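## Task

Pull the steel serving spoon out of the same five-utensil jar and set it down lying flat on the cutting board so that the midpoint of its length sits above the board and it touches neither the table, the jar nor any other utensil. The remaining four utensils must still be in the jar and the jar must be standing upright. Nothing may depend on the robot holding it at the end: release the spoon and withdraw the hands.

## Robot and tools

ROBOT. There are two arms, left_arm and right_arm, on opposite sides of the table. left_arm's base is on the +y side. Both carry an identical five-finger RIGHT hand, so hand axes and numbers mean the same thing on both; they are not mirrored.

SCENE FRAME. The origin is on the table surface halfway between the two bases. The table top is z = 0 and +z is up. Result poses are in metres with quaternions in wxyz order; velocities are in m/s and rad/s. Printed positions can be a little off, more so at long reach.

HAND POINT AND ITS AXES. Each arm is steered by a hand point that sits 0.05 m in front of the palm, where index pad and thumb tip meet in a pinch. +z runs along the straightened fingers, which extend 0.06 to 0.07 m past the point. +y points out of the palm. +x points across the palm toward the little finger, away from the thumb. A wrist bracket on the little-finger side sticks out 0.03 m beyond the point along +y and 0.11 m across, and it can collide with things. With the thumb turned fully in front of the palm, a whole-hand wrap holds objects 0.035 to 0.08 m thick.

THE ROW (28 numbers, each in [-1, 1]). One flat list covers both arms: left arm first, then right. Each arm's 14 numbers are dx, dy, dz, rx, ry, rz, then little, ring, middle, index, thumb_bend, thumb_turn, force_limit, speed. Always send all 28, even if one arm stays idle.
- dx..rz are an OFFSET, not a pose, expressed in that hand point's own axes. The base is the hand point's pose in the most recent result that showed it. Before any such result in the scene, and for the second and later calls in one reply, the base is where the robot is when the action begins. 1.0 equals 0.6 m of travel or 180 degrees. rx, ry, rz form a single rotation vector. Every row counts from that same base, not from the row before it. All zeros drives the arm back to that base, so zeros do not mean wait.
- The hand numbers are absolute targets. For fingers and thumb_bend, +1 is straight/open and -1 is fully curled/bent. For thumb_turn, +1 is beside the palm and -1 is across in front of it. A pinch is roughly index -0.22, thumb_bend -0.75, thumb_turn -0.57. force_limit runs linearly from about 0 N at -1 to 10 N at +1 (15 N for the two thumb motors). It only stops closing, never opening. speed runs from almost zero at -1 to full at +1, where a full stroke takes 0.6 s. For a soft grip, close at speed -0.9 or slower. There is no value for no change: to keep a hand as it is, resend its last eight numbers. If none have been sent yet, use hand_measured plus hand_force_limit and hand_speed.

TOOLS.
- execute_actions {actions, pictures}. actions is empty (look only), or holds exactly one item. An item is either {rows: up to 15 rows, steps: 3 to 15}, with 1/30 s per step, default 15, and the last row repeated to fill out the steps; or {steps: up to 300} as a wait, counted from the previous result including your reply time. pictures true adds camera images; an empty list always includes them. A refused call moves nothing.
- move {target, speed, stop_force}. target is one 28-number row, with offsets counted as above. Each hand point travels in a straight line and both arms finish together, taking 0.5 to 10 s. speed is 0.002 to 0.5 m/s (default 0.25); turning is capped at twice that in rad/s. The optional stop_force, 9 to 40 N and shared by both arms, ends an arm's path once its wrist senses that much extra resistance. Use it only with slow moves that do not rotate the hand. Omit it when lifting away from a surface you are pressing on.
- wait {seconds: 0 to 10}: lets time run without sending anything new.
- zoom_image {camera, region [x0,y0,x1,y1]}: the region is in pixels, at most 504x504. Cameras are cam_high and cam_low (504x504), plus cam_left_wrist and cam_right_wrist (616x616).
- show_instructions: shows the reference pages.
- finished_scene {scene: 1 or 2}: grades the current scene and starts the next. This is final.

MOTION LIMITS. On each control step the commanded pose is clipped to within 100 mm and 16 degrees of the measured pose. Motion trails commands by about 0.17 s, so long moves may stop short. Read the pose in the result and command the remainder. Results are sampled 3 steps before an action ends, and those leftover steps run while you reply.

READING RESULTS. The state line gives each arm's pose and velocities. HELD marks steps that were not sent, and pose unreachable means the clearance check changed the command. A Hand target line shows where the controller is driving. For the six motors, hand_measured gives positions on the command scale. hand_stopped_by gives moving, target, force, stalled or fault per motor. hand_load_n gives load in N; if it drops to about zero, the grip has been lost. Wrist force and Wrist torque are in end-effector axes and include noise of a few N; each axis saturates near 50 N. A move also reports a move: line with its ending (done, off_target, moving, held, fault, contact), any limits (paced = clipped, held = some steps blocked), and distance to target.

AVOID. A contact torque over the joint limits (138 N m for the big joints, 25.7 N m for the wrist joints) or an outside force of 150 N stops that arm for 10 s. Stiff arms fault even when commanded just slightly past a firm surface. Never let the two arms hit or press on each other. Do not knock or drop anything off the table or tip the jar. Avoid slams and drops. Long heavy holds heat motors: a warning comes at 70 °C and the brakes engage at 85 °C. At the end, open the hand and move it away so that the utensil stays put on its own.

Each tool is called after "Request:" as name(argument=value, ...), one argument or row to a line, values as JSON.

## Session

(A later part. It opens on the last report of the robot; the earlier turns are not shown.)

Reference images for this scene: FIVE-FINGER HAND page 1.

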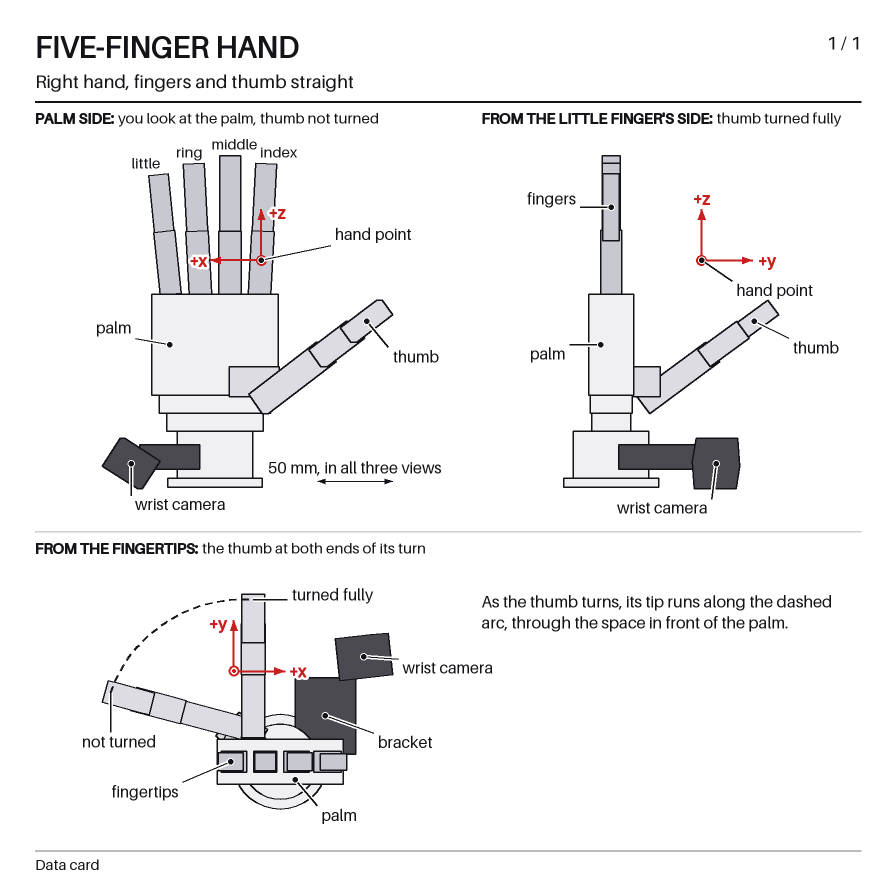

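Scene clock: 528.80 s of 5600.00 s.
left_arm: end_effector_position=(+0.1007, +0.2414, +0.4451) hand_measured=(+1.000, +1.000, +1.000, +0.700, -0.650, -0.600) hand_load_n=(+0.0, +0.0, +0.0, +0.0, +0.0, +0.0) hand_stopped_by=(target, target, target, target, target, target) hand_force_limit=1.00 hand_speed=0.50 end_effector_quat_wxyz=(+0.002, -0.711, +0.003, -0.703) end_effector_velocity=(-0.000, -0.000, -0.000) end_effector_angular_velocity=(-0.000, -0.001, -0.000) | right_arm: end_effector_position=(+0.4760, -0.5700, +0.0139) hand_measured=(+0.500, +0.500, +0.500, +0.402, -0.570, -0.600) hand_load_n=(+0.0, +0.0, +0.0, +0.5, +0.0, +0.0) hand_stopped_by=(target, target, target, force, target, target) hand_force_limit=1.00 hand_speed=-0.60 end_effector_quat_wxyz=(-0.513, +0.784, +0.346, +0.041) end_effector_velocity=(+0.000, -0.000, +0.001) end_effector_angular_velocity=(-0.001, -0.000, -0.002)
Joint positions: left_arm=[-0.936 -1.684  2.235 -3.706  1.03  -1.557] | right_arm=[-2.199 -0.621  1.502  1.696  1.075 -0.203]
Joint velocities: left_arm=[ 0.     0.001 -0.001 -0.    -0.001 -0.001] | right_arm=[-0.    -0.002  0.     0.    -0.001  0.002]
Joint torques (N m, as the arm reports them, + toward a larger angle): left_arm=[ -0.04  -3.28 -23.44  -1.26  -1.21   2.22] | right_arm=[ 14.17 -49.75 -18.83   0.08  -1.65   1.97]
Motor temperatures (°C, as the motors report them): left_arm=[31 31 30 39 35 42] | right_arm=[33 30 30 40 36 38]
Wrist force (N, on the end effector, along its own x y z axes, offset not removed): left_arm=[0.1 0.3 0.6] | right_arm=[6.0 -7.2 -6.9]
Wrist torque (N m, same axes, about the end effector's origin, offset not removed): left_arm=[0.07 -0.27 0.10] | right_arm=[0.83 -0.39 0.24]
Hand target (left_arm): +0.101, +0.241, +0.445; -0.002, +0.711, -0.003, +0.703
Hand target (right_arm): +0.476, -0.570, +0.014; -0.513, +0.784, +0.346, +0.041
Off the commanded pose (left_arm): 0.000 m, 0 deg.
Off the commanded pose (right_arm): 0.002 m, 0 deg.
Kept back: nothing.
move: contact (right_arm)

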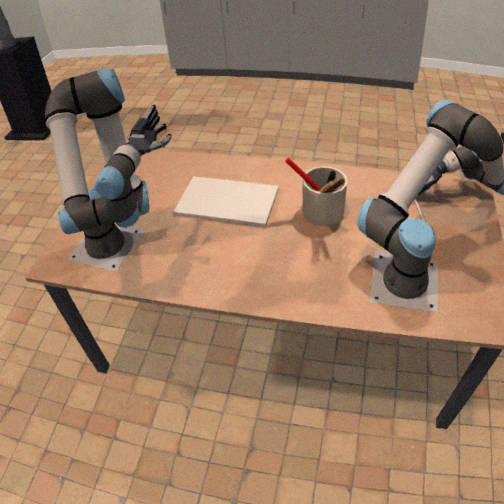

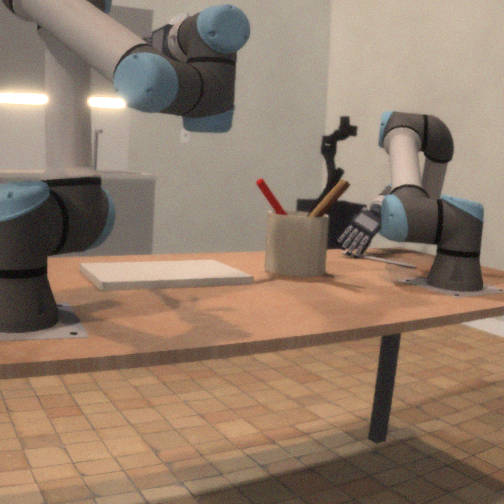

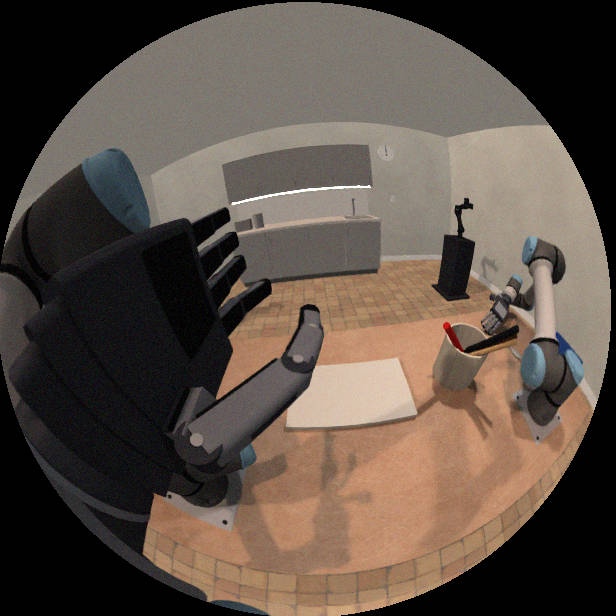

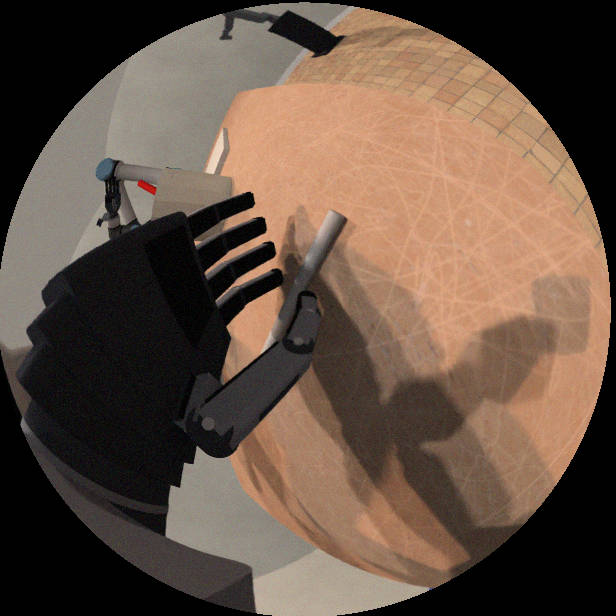

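Request:
move(
  target=[0,0,0,0,0,0,1,1,1,0.7,-0.65,-0.6,1,0.5, 0.006,-0.011,-0.007,0,0,0,0.5,0.5,0.5,0.05,-0.57,-0.6,1,-0.85],
  speed=0.01,
)

Request:
wait(
  seconds=1.5,
)

Scene clock: 530.70 s of 5600.00 s.
left_arm: end_effector_position=(+0.1007, +0.2414, +0.4451) hand_measured=(+1.000, +1.000, +1.000, +0.700, -0.650, -0.600) hand_load_n=(+0.0, +0.0, +0.0, +0.0, +0.0, +0.0) hand_stopped_by=(target, target, target, target, target, target) hand_force_limit=1.00 hand_speed=0.50 end_effector_quat_wxyz=(+0.002, -0.711, +0.003, -0.703) end_effector_velocity=(+0.000, +0.000, +0.000) end_effector_angular_velocity=(-0.000, +0.001, +0.000) | right_arm: end_effector_position=(+0.4761, -0.5702, +0.0225) hand_measured=(+0.500, +0.500, +0.500, +0.050, -0.570, -0.600) hand_load_n=(+0.0, +0.0, +0.0, +0.0, +0.0, +0.0) hand_stopped_by=(target, target, target, target, target, target) hand_force_limit=1.00 hand_speed=-0.85 end_effector_quat_wxyz=(-0.513, +0.784, +0.346, +0.041) end_effector_velocity=(+0.000, -0.000, +0.000) end_effector_angular_velocity=(+0.000, +0.001, -0.003)
Joint positions: left_arm=[-0.936 -1.684  2.235 -3.706  1.03  -1.557] | right_arm=[-2.199 -0.636  1.504  1.709  1.075 -0.203]
Joint velocities: left_arm=[ 0.    -0.001 -0.001  0.    -0.     0.001] | right_arm=[-0.001  0.    -0.     0.    -0.001  0.001]
Joint torques (N m, as the arm reports them, + toward a larger angle): left_arm=[ -0.36  -2.73 -23.48  -1.29  -1.34   2.25] | right_arm=[-13.27 -53.62  -0.89   5.46   1.72  -2.08]
Motor temperatures (°C, as the motors report them): left_arm=[31 31 30 39 35 42] | right_arm=[33 30 30 40 36 38]
Wrist force (N, on the end effector, along its own x y z axes, offset not removed): left_arm=[0.6 -1.5 0.4] | right_arm=[2.0 1.2 1.9]
Wrist torque (N m, same axes, about the end effector's origin, offset not removed): left_arm=[-0.19 -0.33 0.12] | right_arm=[0.30 -0.62 0.16]
Hand target (left_arm): +0.101, +0.241, +0.445; -0.002, +0.711, -0.003, +0.703
Hand target (right_arm): +0.476, -0.570, +0.023; -0.513, +0.784, +0.346, +0.041
Off the commanded pose (left_arm): 0.000 m, 0 deg.
Off the commanded pose (right_arm): 0.000 m, 0 deg.
Kept back: nothing.
move: done

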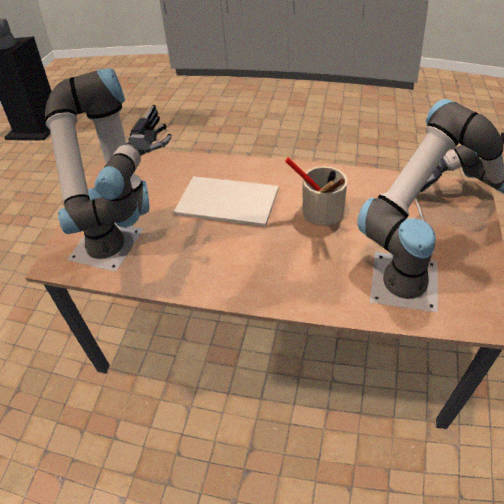

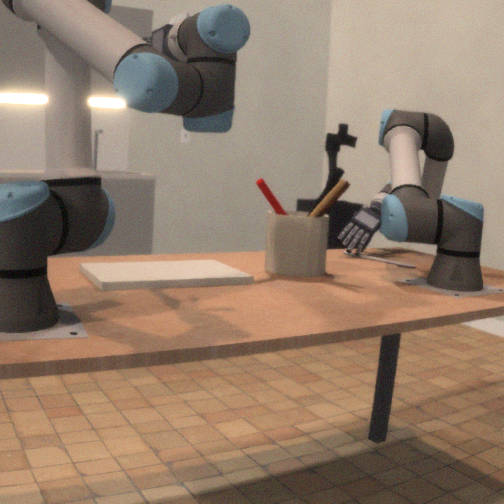

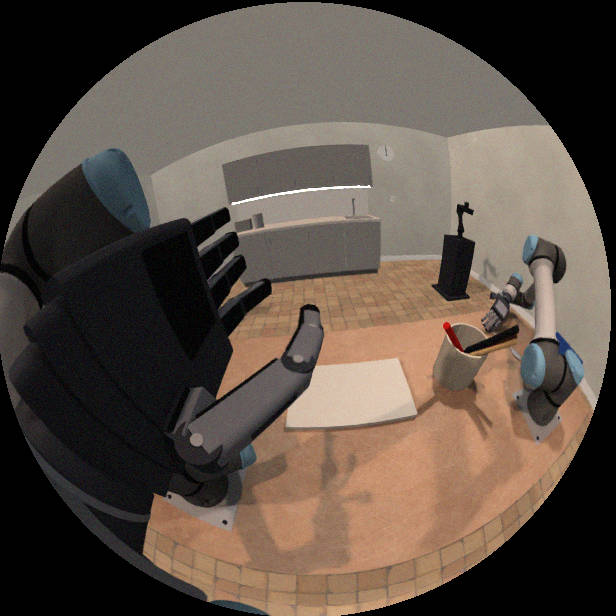

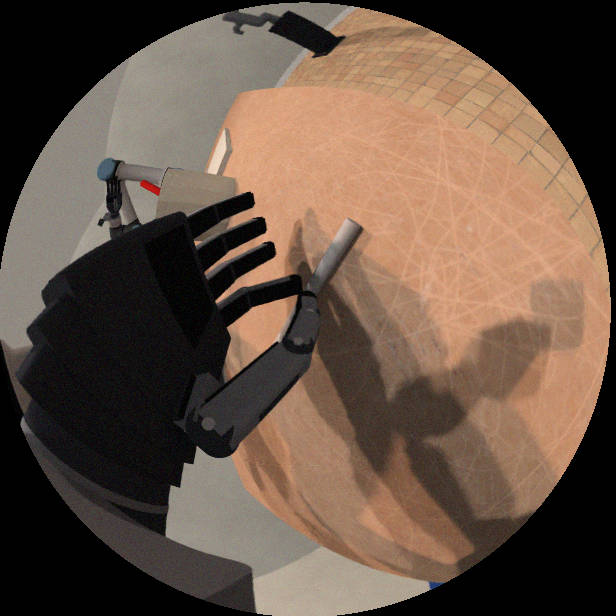

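Scene clock: 532.20 s of 5600.00 s.
left_arm: end_effector_position=(+0.1007, +0.2414, +0.4451) hand_measured=(+1.000, +1.000, +1.000, +0.700, -0.650, -0.600) hand_load_n=(+0.0, +0.0, +0.0, +0.0, +0.0, +0.0) hand_stopped_by=(target, target, target, target, target, target) hand_force_limit=1.00 hand_speed=0.50 end_effector_quat_wxyz=(+0.002, -0.711, +0.003, -0.703) end_effector_velocity=(-0.000, -0.000, +0.000) end_effector_angular_velocity=(+0.000, -0.001, -0.000) | right_arm: end_effector_position=(+0.4761, -0.5702, +0.0225) hand_measured=(+0.500, +0.500, +0.500, +0.050, -0.570, -0.600) hand_load_n=(+0.0, +0.0, +0.0, +0.0, +0.0, +0.0) hand_stopped_by=(target, target, target, target, target, target) hand_force_limit=1.00 hand_speed=-0.85 end_effector_quat_wxyz=(-0.513, +0.784, +0.346, +0.041) end_effector_velocity=(-0.000, +0.000, +0.000) end_effector_angular_velocity=(-0.001, +0.000, +0.001)
Joint positions: left_arm=[-0.936 -1.684  2.235 -3.706  1.03  -1.557] | right_arm=[-2.199 -0.636  1.504  1.709  1.075 -0.203]
Joint velocities: left_arm=[-0.    -0.     0.     0.001 -0.    -0.   ] | right_arm=[ 0.001 -0.     0.    -0.     0.001  0.   ]
Joint torques (N m, as the arm reports them, + toward a larger angle): left_arm=[ -0.04  -2.7  -23.51  -1.36  -1.27   2.26] | right_arm=[-13.61 -53.65  -1.67   5.26   1.63  -2.15]
Motor temperatures (°C, as the motors report them): left_arm=[31 31 30 39 35 42] | right_arm=[33 30 30 40 36 38]
Wrist force (N, on the end effector, along its own x y z axes, offset not removed): left_arm=[0.6 -2.1 -0.5] | right_arm=[2.8 2.5 1.8]
Wrist torque (N m, same axes, about the end effector's origin, offset not removed): left_arm=[-0.22 -0.24 0.04] | right_arm=[0.37 -0.58 0.24]
Hand target (left_arm): +0.101, +0.241, +0.445; -0.002, +0.711, -0.003, +0.703
Hand target (right_arm): +0.476, -0.570, +0.023; -0.513, +0.784, +0.346, +0.041
Off the commanded pose (left_arm): 0.000 m, 0 deg.
Off the commanded pose (right_arm): 0.000 m, 0 deg.
Kept back: nothing.
Steps of this call (steps 1 to 45: nothing new was sent). Readings (end_effector_position | what the end effector reports):
1: left_arm (+0.1007, +0.2414, +0.4451) | right_arm (+0.4761, -0.5702, +0.0225) | left_arm hand_measured=(+1.000, +1.000, +1.000, +0.700, -0.650, -0.600) hand_load_n=(+0.0, +0.0, +0.0, +0.0, +0.0, +0.0) hand_stopped_by=(target, target, target, target, target, target) hand_force_limit=1.00 hand_speed=0.50 | right_arm hand_measured=(+0.500, +0.500, +0.500, +0.050, -0.570, -0.600) hand_load_n=(+0.0, +0.0, +0.0, +0.0, +0.0, +0.0) hand_stopped_by=(target, target, target, target, target, target) hand_force_limit=1.00 hand_speed=-0.85
2: left_arm (+0.1007, +0.2414, +0.4451) | right_arm (+0.4761, -0.5702, +0.0225) | left_arm hand_measured=(+1.000, +1.000, +1.000, +0.700, -0.650, -0.600) hand_load_n=(+0.0, +0.0, +0.0, +0.0, +0.0, +0.0) hand_stopped_by=(target, target, target, target, target, target) hand_force_limit=1.00 hand_speed=0.50 | right_arm hand_measured=(+0.500, +0.500, +0.500, +0.050, -0.570, -0.600) hand_load_n=(+0.0, +0.0, +0.0, +0.0, +0.0, +0.0) hand_stopped_by=(target, target, target, target, target, target) hand_force_limit=1.00 hand_speed=-0.85
4: left_arm (+0.1007, +0.2414, +0.4451) | right_arm (+0.4761, -0.5702, +0.0225) | left_arm hand_measured=(+1.000, +1.000, +1.000, +0.700, -0.650, -0.600) hand_load_n=(+0.0, +0.0, +0.0, +0.0, +0.0, +0.0) hand_stopped_by=(target, target, target, target, target, target) hand_force_limit=1.00 hand_speed=0.50 | right_arm hand_measured=(+0.500, +0.500, +0.500, +0.050, -0.570, -0.600) hand_load_n=(+0.0, +0.0, +0.0, +0.0, +0.0, +0.0) hand_stopped_by=(target, target, target, target, target, target) hand_force_limit=1.00 hand_speed=-0.85
8: left_arm (+0.1007, +0.2414, +0.4451) | right_arm (+0.4761, -0.5702, +0.0225) | left_arm hand_measured=(+1.000, +1.000, +1.000, +0.700, -0.650, -0.600) hand_load_n=(+0.0, +0.0, +0.0, +0.0, +0.0, +0.0) hand_stopped_by=(target, target, target, target, target, target) hand_force_limit=1.00 hand_speed=0.50 | right_arm hand_measured=(+0.500, +0.500, +0.500, +0.050, -0.570, -0.600) hand_load_n=(+0.0, +0.0, +0.0, +0.0, +0.0, +0.0) hand_stopped_by=(target, target, target, target, target, target) hand_force_limit=1.00 hand_speed=-0.85
45: the state above

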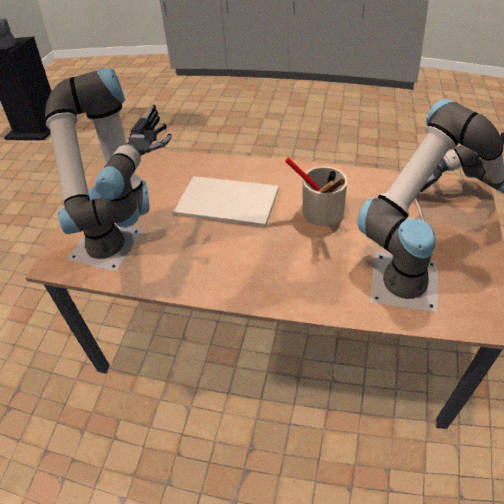

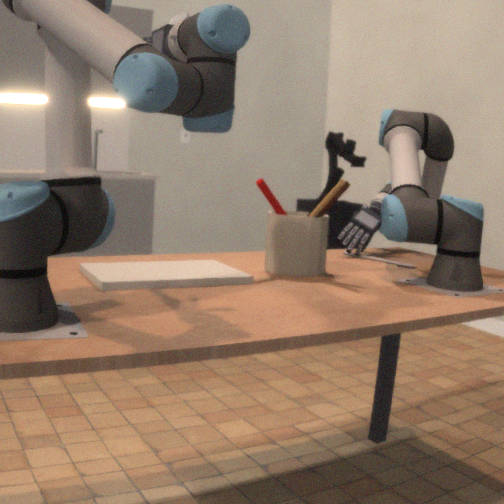

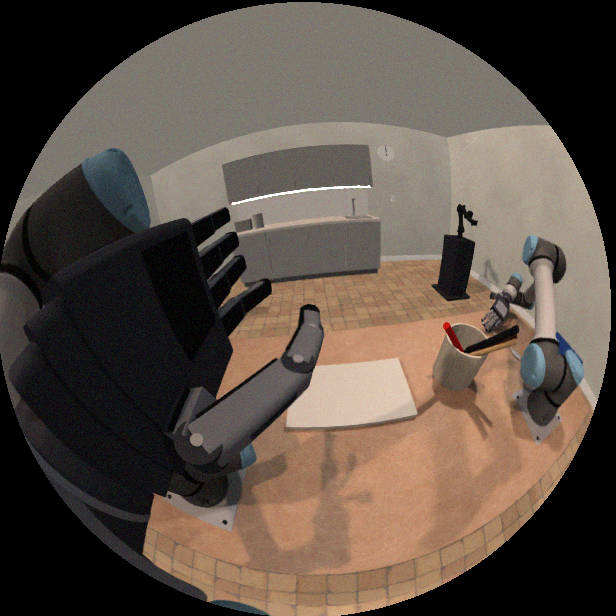

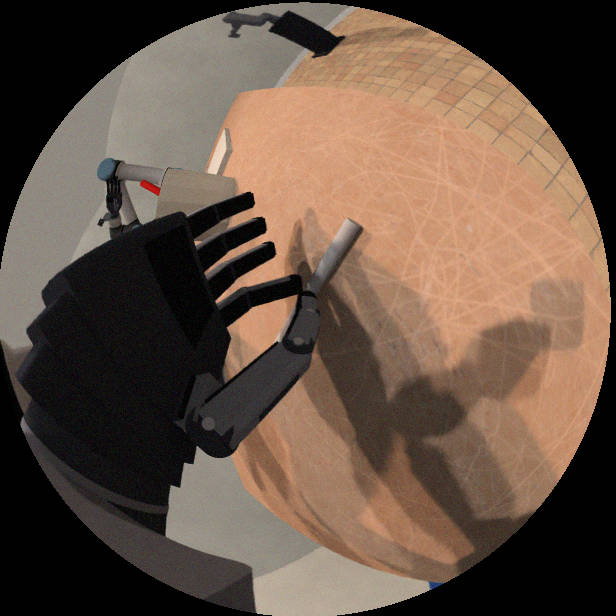

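Request:
move(
  target=[0,0,0,0,0,0,1,1,1,0.7,-0.65,-0.6,1,0.5, 0,0,0,0,0,0,0.5,0.5,0.5,0.17,-0.57,-0.6,1,0.5],
)

Request:
move(
  target=[0,0,0,0,0,0,1,1,1,0.7,-0.65,-0.6,1,0.5, -0.007,0.0135,0.009,0,0,0,0.5,0.5,0.5,0.17,-0.57,-0.6,1,0.5],
  speed=0.003,
  stop_force=9,
)

Scene clock: 533.13 s of 5600.00 s.
left_arm: end_effector_position=(+0.1007, +0.2414, +0.4451) hand_measured=(+1.000, +1.000, +1.000, +0.700, -0.650, -0.600) hand_load_n=(+0.0, +0.0, +0.0, +0.0, +0.0, +0.0) hand_stopped_by=(target, target, target, target, target, target) hand_force_limit=1.00 hand_speed=0.50 end_effector_quat_wxyz=(+0.002, -0.711, +0.003, -0.703) end_effector_velocity=(+0.001, +0.000, +0.000) end_effector_angular_velocity=(-0.001, +0.001, +0.002) | right_arm: end_effector_position=(+0.4761, -0.5702, +0.0225) hand_measured=(+0.500, +0.500, +0.500, +0.170, -0.570, -0.600) hand_load_n=(+0.0, +0.0, +0.0, +0.0, +0.0, +0.0) hand_stopped_by=(target, target, target, target, target, target) hand_force_limit=1.00 hand_speed=0.50 end_effector_quat_wxyz=(-0.513, +0.784, +0.346, +0.041) end_effector_velocity=(+0.000, +0.001, +0.000) end_effector_angular_velocity=(+0.001, -0.000, -0.001)
Joint positions: left_arm=[-0.936 -1.684  2.235 -3.706  1.03  -1.557] | right_arm=[-2.199 -0.636  1.504  1.709  1.075 -0.203]
Joint velocities: left_arm=[ 0.002 -0.001 -0.     0.     0.    -0.001] | right_arm=[ 0.001  0.     0.     0.    -0.002  0.   ]
Joint torques (N m, as the arm reports them, + toward a larger angle): left_arm=[ -0.15  -3.05 -23.47  -1.3   -1.37   2.28] | right_arm=[-13.56 -53.73  -1.28   5.37   1.5   -2.26]
Motor temperatures (°C, as the motors report them): left_arm=[31 31 30 39 35 42] | right_arm=[33 30 30 40 36 38]
Wrist force (N, on the end effector, along its own x y z axes, offset not removed): left_arm=[-0.3 -1.6 0.1] | right_arm=[0.8 0.5 2.2]
Wrist torque (N m, same axes, about the end effector's origin, offset not removed): left_arm=[-0.17 -0.28 -0.02] | right_arm=[0.15 -0.33 0.06]
Hand target (left_arm): +0.101, +0.241, +0.445; -0.002, +0.711, -0.003, +0.703
Hand target (right_arm): +0.476, -0.570, +0.023; -0.513, +0.784, +0.346, +0.041
Off the commanded pose (left_arm): 0.000 m, 0 deg.
Off the commanded pose (right_arm): 0.000 m, 0 deg.
Kept back: nothing.
move: done

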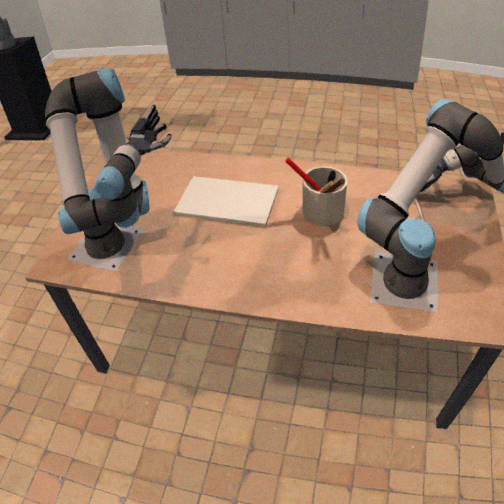

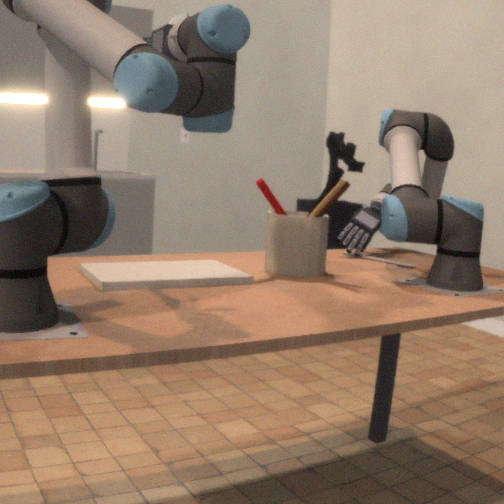

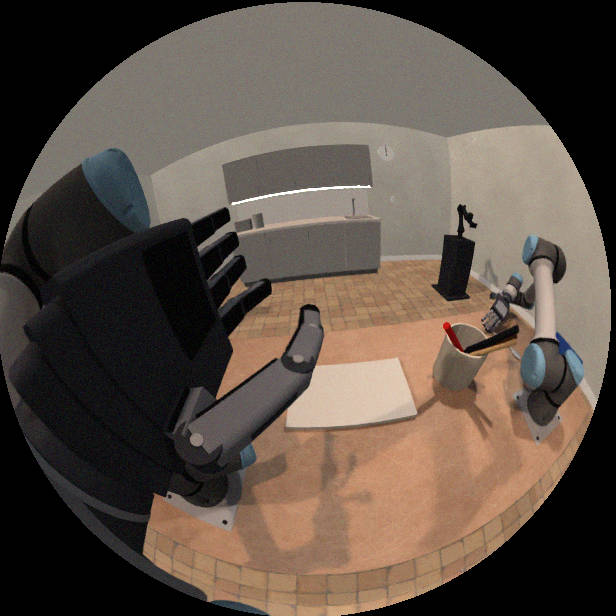

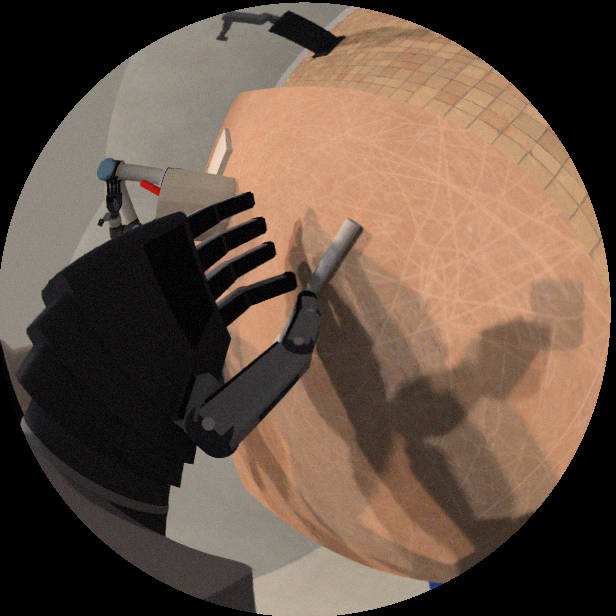

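Scene clock: 535.47 s of 5600.00 s.
left_arm: end_effector_position=(+0.1007, +0.2414, +0.4451) hand_measured=(+1.000, +1.000, +1.000, +0.700, -0.650, -0.600) hand_load_n=(+0.0, +0.0, +0.0, +0.0, +0.0, +0.0) hand_stopped_by=(target, target, target, target, target, target) hand_force_limit=1.00 hand_speed=0.50 end_effector_quat_wxyz=(+0.002, -0.711, +0.003, -0.703) end_effector_velocity=(+0.000, +0.000, -0.000) end_effector_angular_velocity=(-0.000, +0.001, +0.003) | right_arm: end_effector_position=(+0.4761, -0.5699, +0.0167) hand_measured=(+0.500, +0.500, +0.500, +0.170, -0.570, -0.600) hand_load_n=(+0.0, +0.0, +0.0, -0.5, +0.0, +0.0) hand_stopped_by=(target, target, target, target, target, target) hand_force_limit=1.00 hand_speed=0.50 end_effector_quat_wxyz=(-0.513, +0.784, +0.346, +0.041) end_effector_velocity=(+0.000, -0.000, +0.001) end_effector_angular_velocity=(-0.002, -0.001, +0.001)
Joint positions: left_arm=[-0.936 -1.684  2.235 -3.706  1.03  -1.557] | right_arm=[-2.199 -0.626  1.502  1.7    1.075 -0.203]
Joint velocities: left_arm=[ 0.002  0.001 -0.    -0.001  0.001 -0.   ] | right_arm=[ 0.001 -0.002 -0.    -0.     0.     0.001]
Joint torques (N m, as the arm reports them, + toward a larger angle): left_arm=[  0.03  -2.94 -22.91  -1.32  -1.29   2.2 ] | right_arm=[ 14.45 -49.09 -19.09  -0.82  -1.54   2.02]
Motor temperatures (°C, as the motors report them): left_arm=[31 31 30 39 35 42] | right_arm=[33 30 30 40 36 38]
Wrist force (N, on the end effector, along its own x y z axes, offset not removed): left_arm=[0.0 -0.9 1.7] | right_arm=[6.7 -12.0 -5.5]
Wrist torque (N m, same axes, about the end effector's origin, offset not removed): left_arm=[-0.18 -0.42 0.02] | right_arm=[0.41 -0.39 0.25]
Hand target (left_arm): +0.101, +0.241, +0.445; -0.002, +0.711, -0.003, +0.703
Hand target (right_arm): +0.476, -0.570, +0.017; -0.513, +0.784, +0.346, +0.041
Off the commanded pose (left_arm): 0.000 m, 0 deg.
Off the commanded pose (right_arm): 0.005 m, 0 deg.
Kept back: nothing.
move: contact (right_arm)

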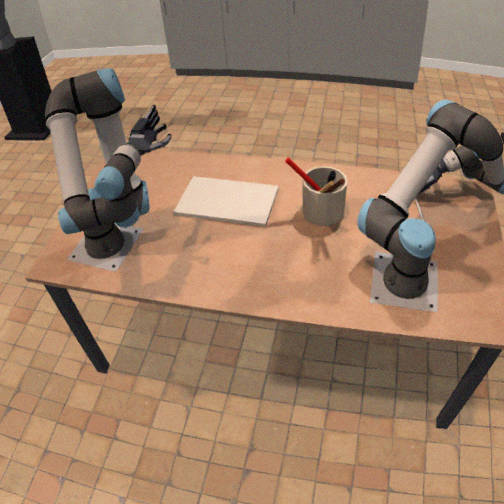

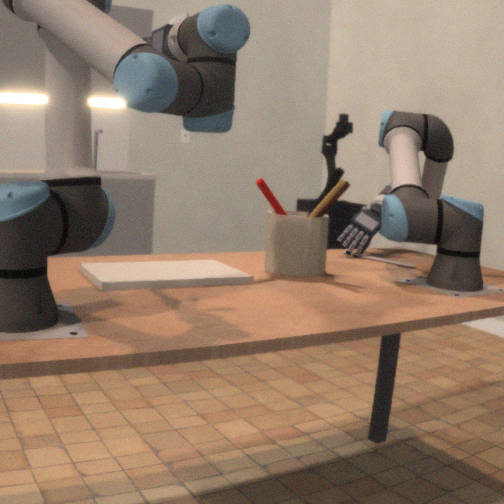

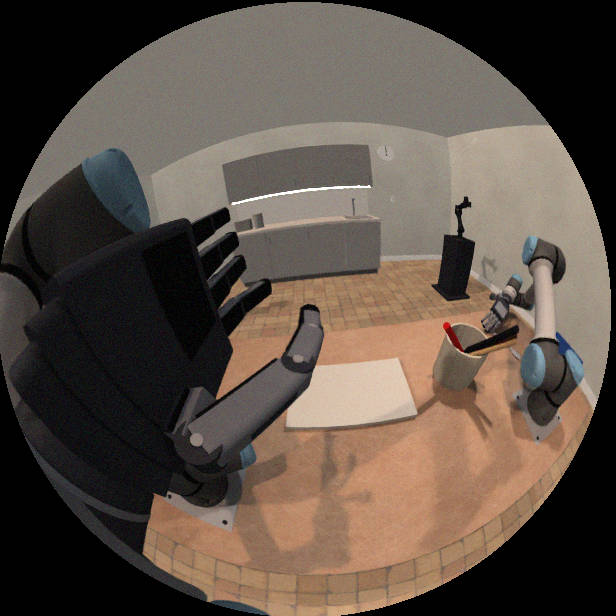

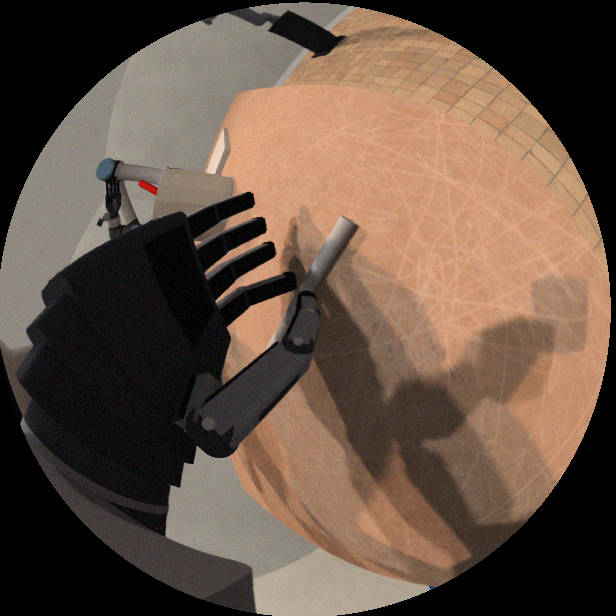

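Request:
move(
  target=[0,0,0,0,0,0,1,1,1,0.7,-0.65,-0.6,1,0.5, 0.003,-0.006,-0.004,0.035,0.015,0.006,0.5,0.5,0.5,0.5,-0.4,-0.6,1,0.5],
  speed=0.01,
)

Request:
move(
  target=[0,0,0,0,0,0,1,1,1,0.7,-0.65,-0.6,1,0.5, -0.006,0.011,0.006,0,0,0,0.5,0.5,0.5,0.5,-0.4,-0.6,1,0.5],
  speed=0.002,
  stop_force=9,
)

Scene clock: 541.97 s of 5600.00 s.
left_arm: end_effector_position=(+0.1007, +0.2414, +0.4451) hand_measured=(+1.000, +1.000, +1.000, +0.700, -0.650, -0.600) hand_load_n=(+0.0, +0.0, +0.0, +0.0, +0.0, +0.0) hand_stopped_by=(target, target, target, target, target, target) hand_force_limit=1.00 hand_speed=0.50 end_effector_quat_wxyz=(+0.002, -0.711, +0.003, -0.703) end_effector_velocity=(+0.000, -0.000, -0.000) end_effector_angular_velocity=(-0.001, +0.000, +0.001) | right_arm: end_effector_position=(+0.4760, -0.5701, +0.0214) hand_measured=(+0.500, +0.500, +0.500, +0.500, -0.400, -0.600) hand_load_n=(+0.0, +0.0, +0.0, +0.0, +0.0, +0.0) hand_stopped_by=(target, target, target, target, target, target) hand_force_limit=1.00 hand_speed=0.50 end_effector_quat_wxyz=(-0.563, +0.757, +0.329, +0.035) end_effector_velocity=(-0.000, +0.000, -0.000) end_effector_angular_velocity=(+0.005, +0.004, +0.002)
Joint positions: left_arm=[-0.936 -1.684  2.235 -3.706  1.03  -1.557] | right_arm=[-2.212 -0.572  1.475  1.811  1.066 -0.256]
Joint velocities: left_arm=[ 0.001  0.    -0.    -0.001 -0.    -0.001] | right_arm=[-0.     0.003 -0.001  0.005  0.001 -0.003]
Joint torques (N m, as the arm reports them, + toward a larger angle): left_arm=[ -0.26  -2.49 -23.25  -1.33  -1.32   2.29] | right_arm=[-12.22 -34.31 -21.78   5.18  -2.24  -2.31]
Motor temperatures (°C, as the motors report them): left_arm=[31 31 30 39 35 42] | right_arm=[33 30 30 40 36 38]
Wrist force (N, on the end effector, along its own x y z axes, offset not removed): left_arm=[-0.4 -1.2 -0.3] | right_arm=[1.1 1.0 2.9]
Wrist torque (N m, same axes, about the end effector's origin, offset not removed): left_arm=[-0.16 -0.08 0.01] | right_arm=[0.19 -0.39 0.06]
Hand target (left_arm): +0.101, +0.241, +0.445; -0.002, +0.711, -0.003, +0.703
Hand target (right_arm): +0.476, -0.570, +0.021; -0.564, +0.757, +0.329, +0.035
Off the commanded pose (left_arm): 0.000 m, 0 deg.
Off the commanded pose (right_arm): 0.000 m, 0 deg.
Kept back: nothing.
move: done

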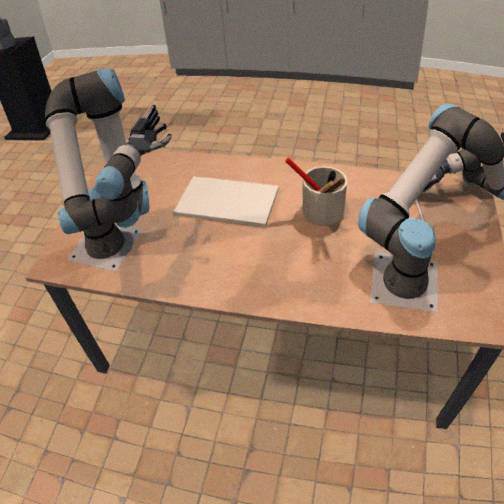

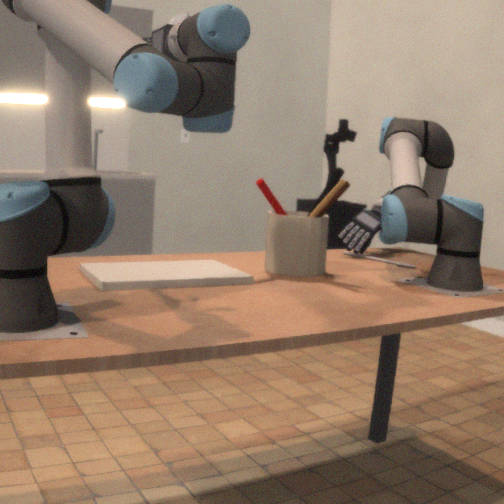

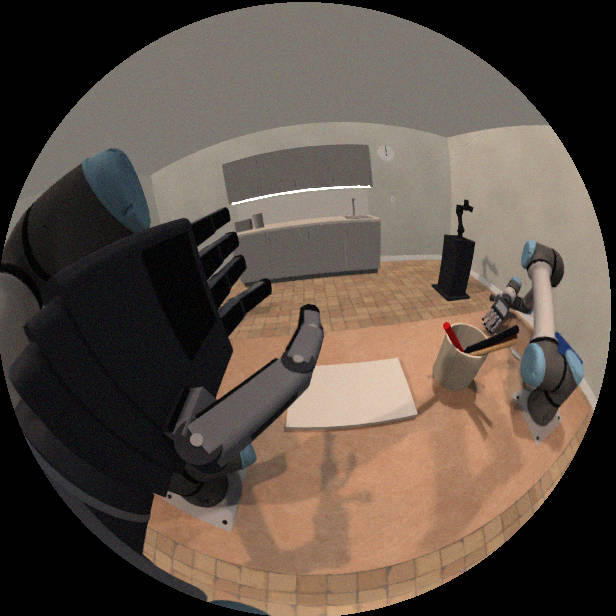

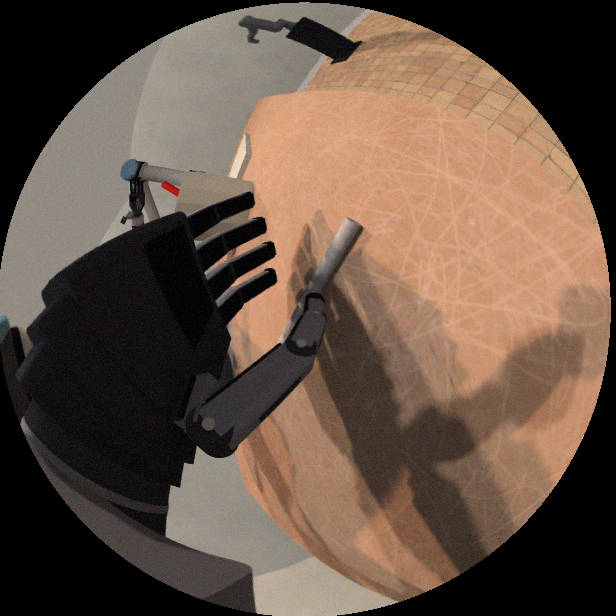

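Scene clock: 546.37 s of 5600.00 s.
left_arm: end_effector_position=(+0.1007, +0.2414, +0.4451) hand_measured=(+1.000, +1.000, +1.000, +0.700, -0.650, -0.600) hand_load_n=(+0.0, +0.0, +0.0, +0.0, +0.0, +0.0) hand_stopped_by=(target, target, target, target, target, target) hand_force_limit=1.00 hand_speed=0.50 end_effector_quat_wxyz=(+0.002, -0.711, +0.003, -0.703) end_effector_velocity=(-0.001, -0.000, +0.000) end_effector_angular_velocity=(-0.000, -0.001, -0.002) | right_arm: end_effector_position=(+0.4756, -0.5696, +0.0131) hand_measured=(+0.500, +0.500, +0.500, +0.500, -0.400, -0.600) hand_load_n=(+0.0, +0.0, +0.0, +0.0, +0.0, +0.0) hand_stopped_by=(target, target, target, target, target, target) hand_force_limit=1.00 hand_speed=0.50 end_effector_quat_wxyz=(-0.563, +0.757, +0.329, +0.035) end_effector_velocity=(+0.000, -0.000, -0.000) end_effector_angular_velocity=(-0.000, +0.000, -0.001)
Joint positions: left_arm=[-0.936 -1.684  2.235 -3.706  1.03  -1.557] | right_arm=[-2.212 -0.557  1.473  1.798  1.066 -0.256]
Joint velocities: left_arm=[-0.002  0.001  0.     0.001  0.    -0.001] | right_arm=[-0.     0.001 -0.    -0.001 -0.001  0.001]
Joint torques (N m, as the arm reports them, + toward a larger angle): left_arm=[ -0.34  -2.26 -22.96  -1.35  -1.27   2.29] | right_arm=[ 14.04 -34.79 -22.92  -0.16  -2.17   2.29]
Motor temperatures (°C, as the motors report them): left_arm=[31 31 30 39 35 42] | right_arm=[33 30 30 40 36 38]
Wrist force (N, on the end effector, along its own x y z axes, offset not removed): left_arm=[0.3 -1.6 2.7] | right_arm=[0.0 4.6 0.3]
Wrist torque (N m, same axes, about the end effector's origin, offset not removed): left_arm=[-0.44 -0.40 0.07] | right_arm=[0.88 -0.18 0.16]
Hand target (left_arm): +0.101, +0.241, +0.445; -0.002, +0.711, -0.003, +0.703
Hand target (right_arm): +0.476, -0.570, +0.013; -0.563, +0.757, +0.329, +0.035
Off the commanded pose (left_arm): 0.000 m, 0 deg.
Off the commanded pose (right_arm): 0.000 m, 0 deg.
Kept back: nothing.
move: done

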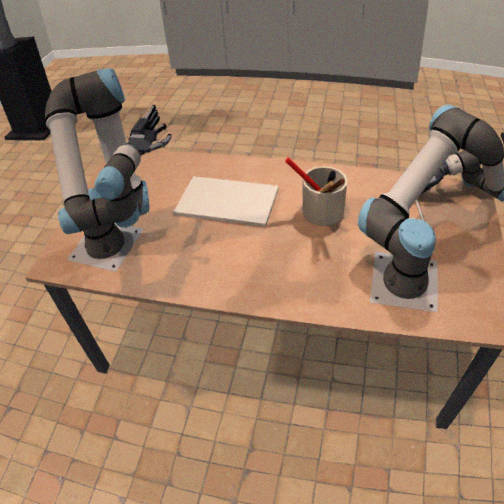

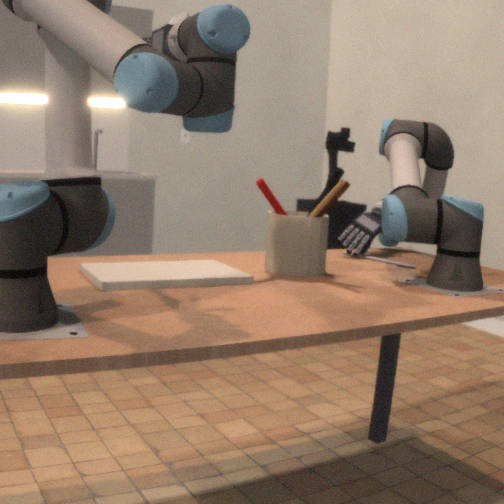

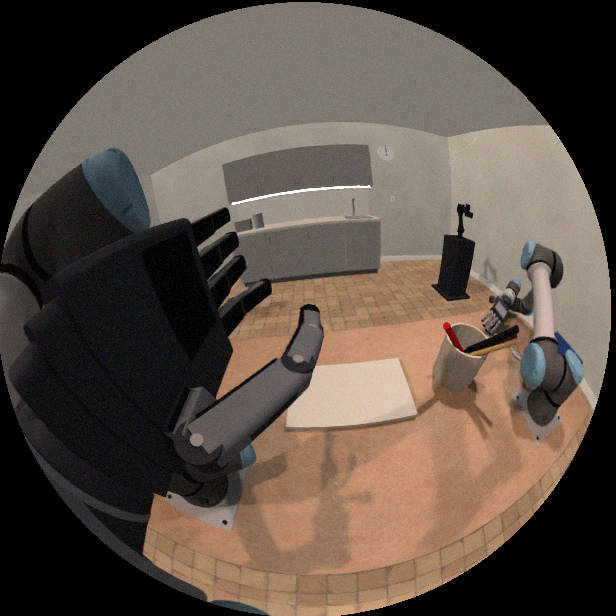

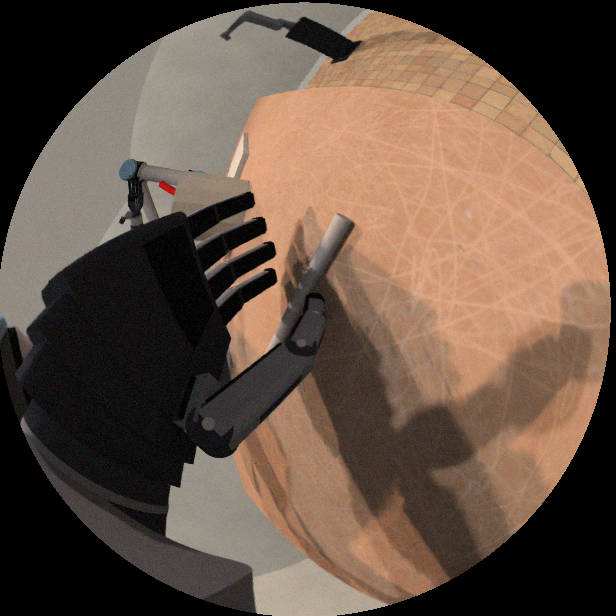

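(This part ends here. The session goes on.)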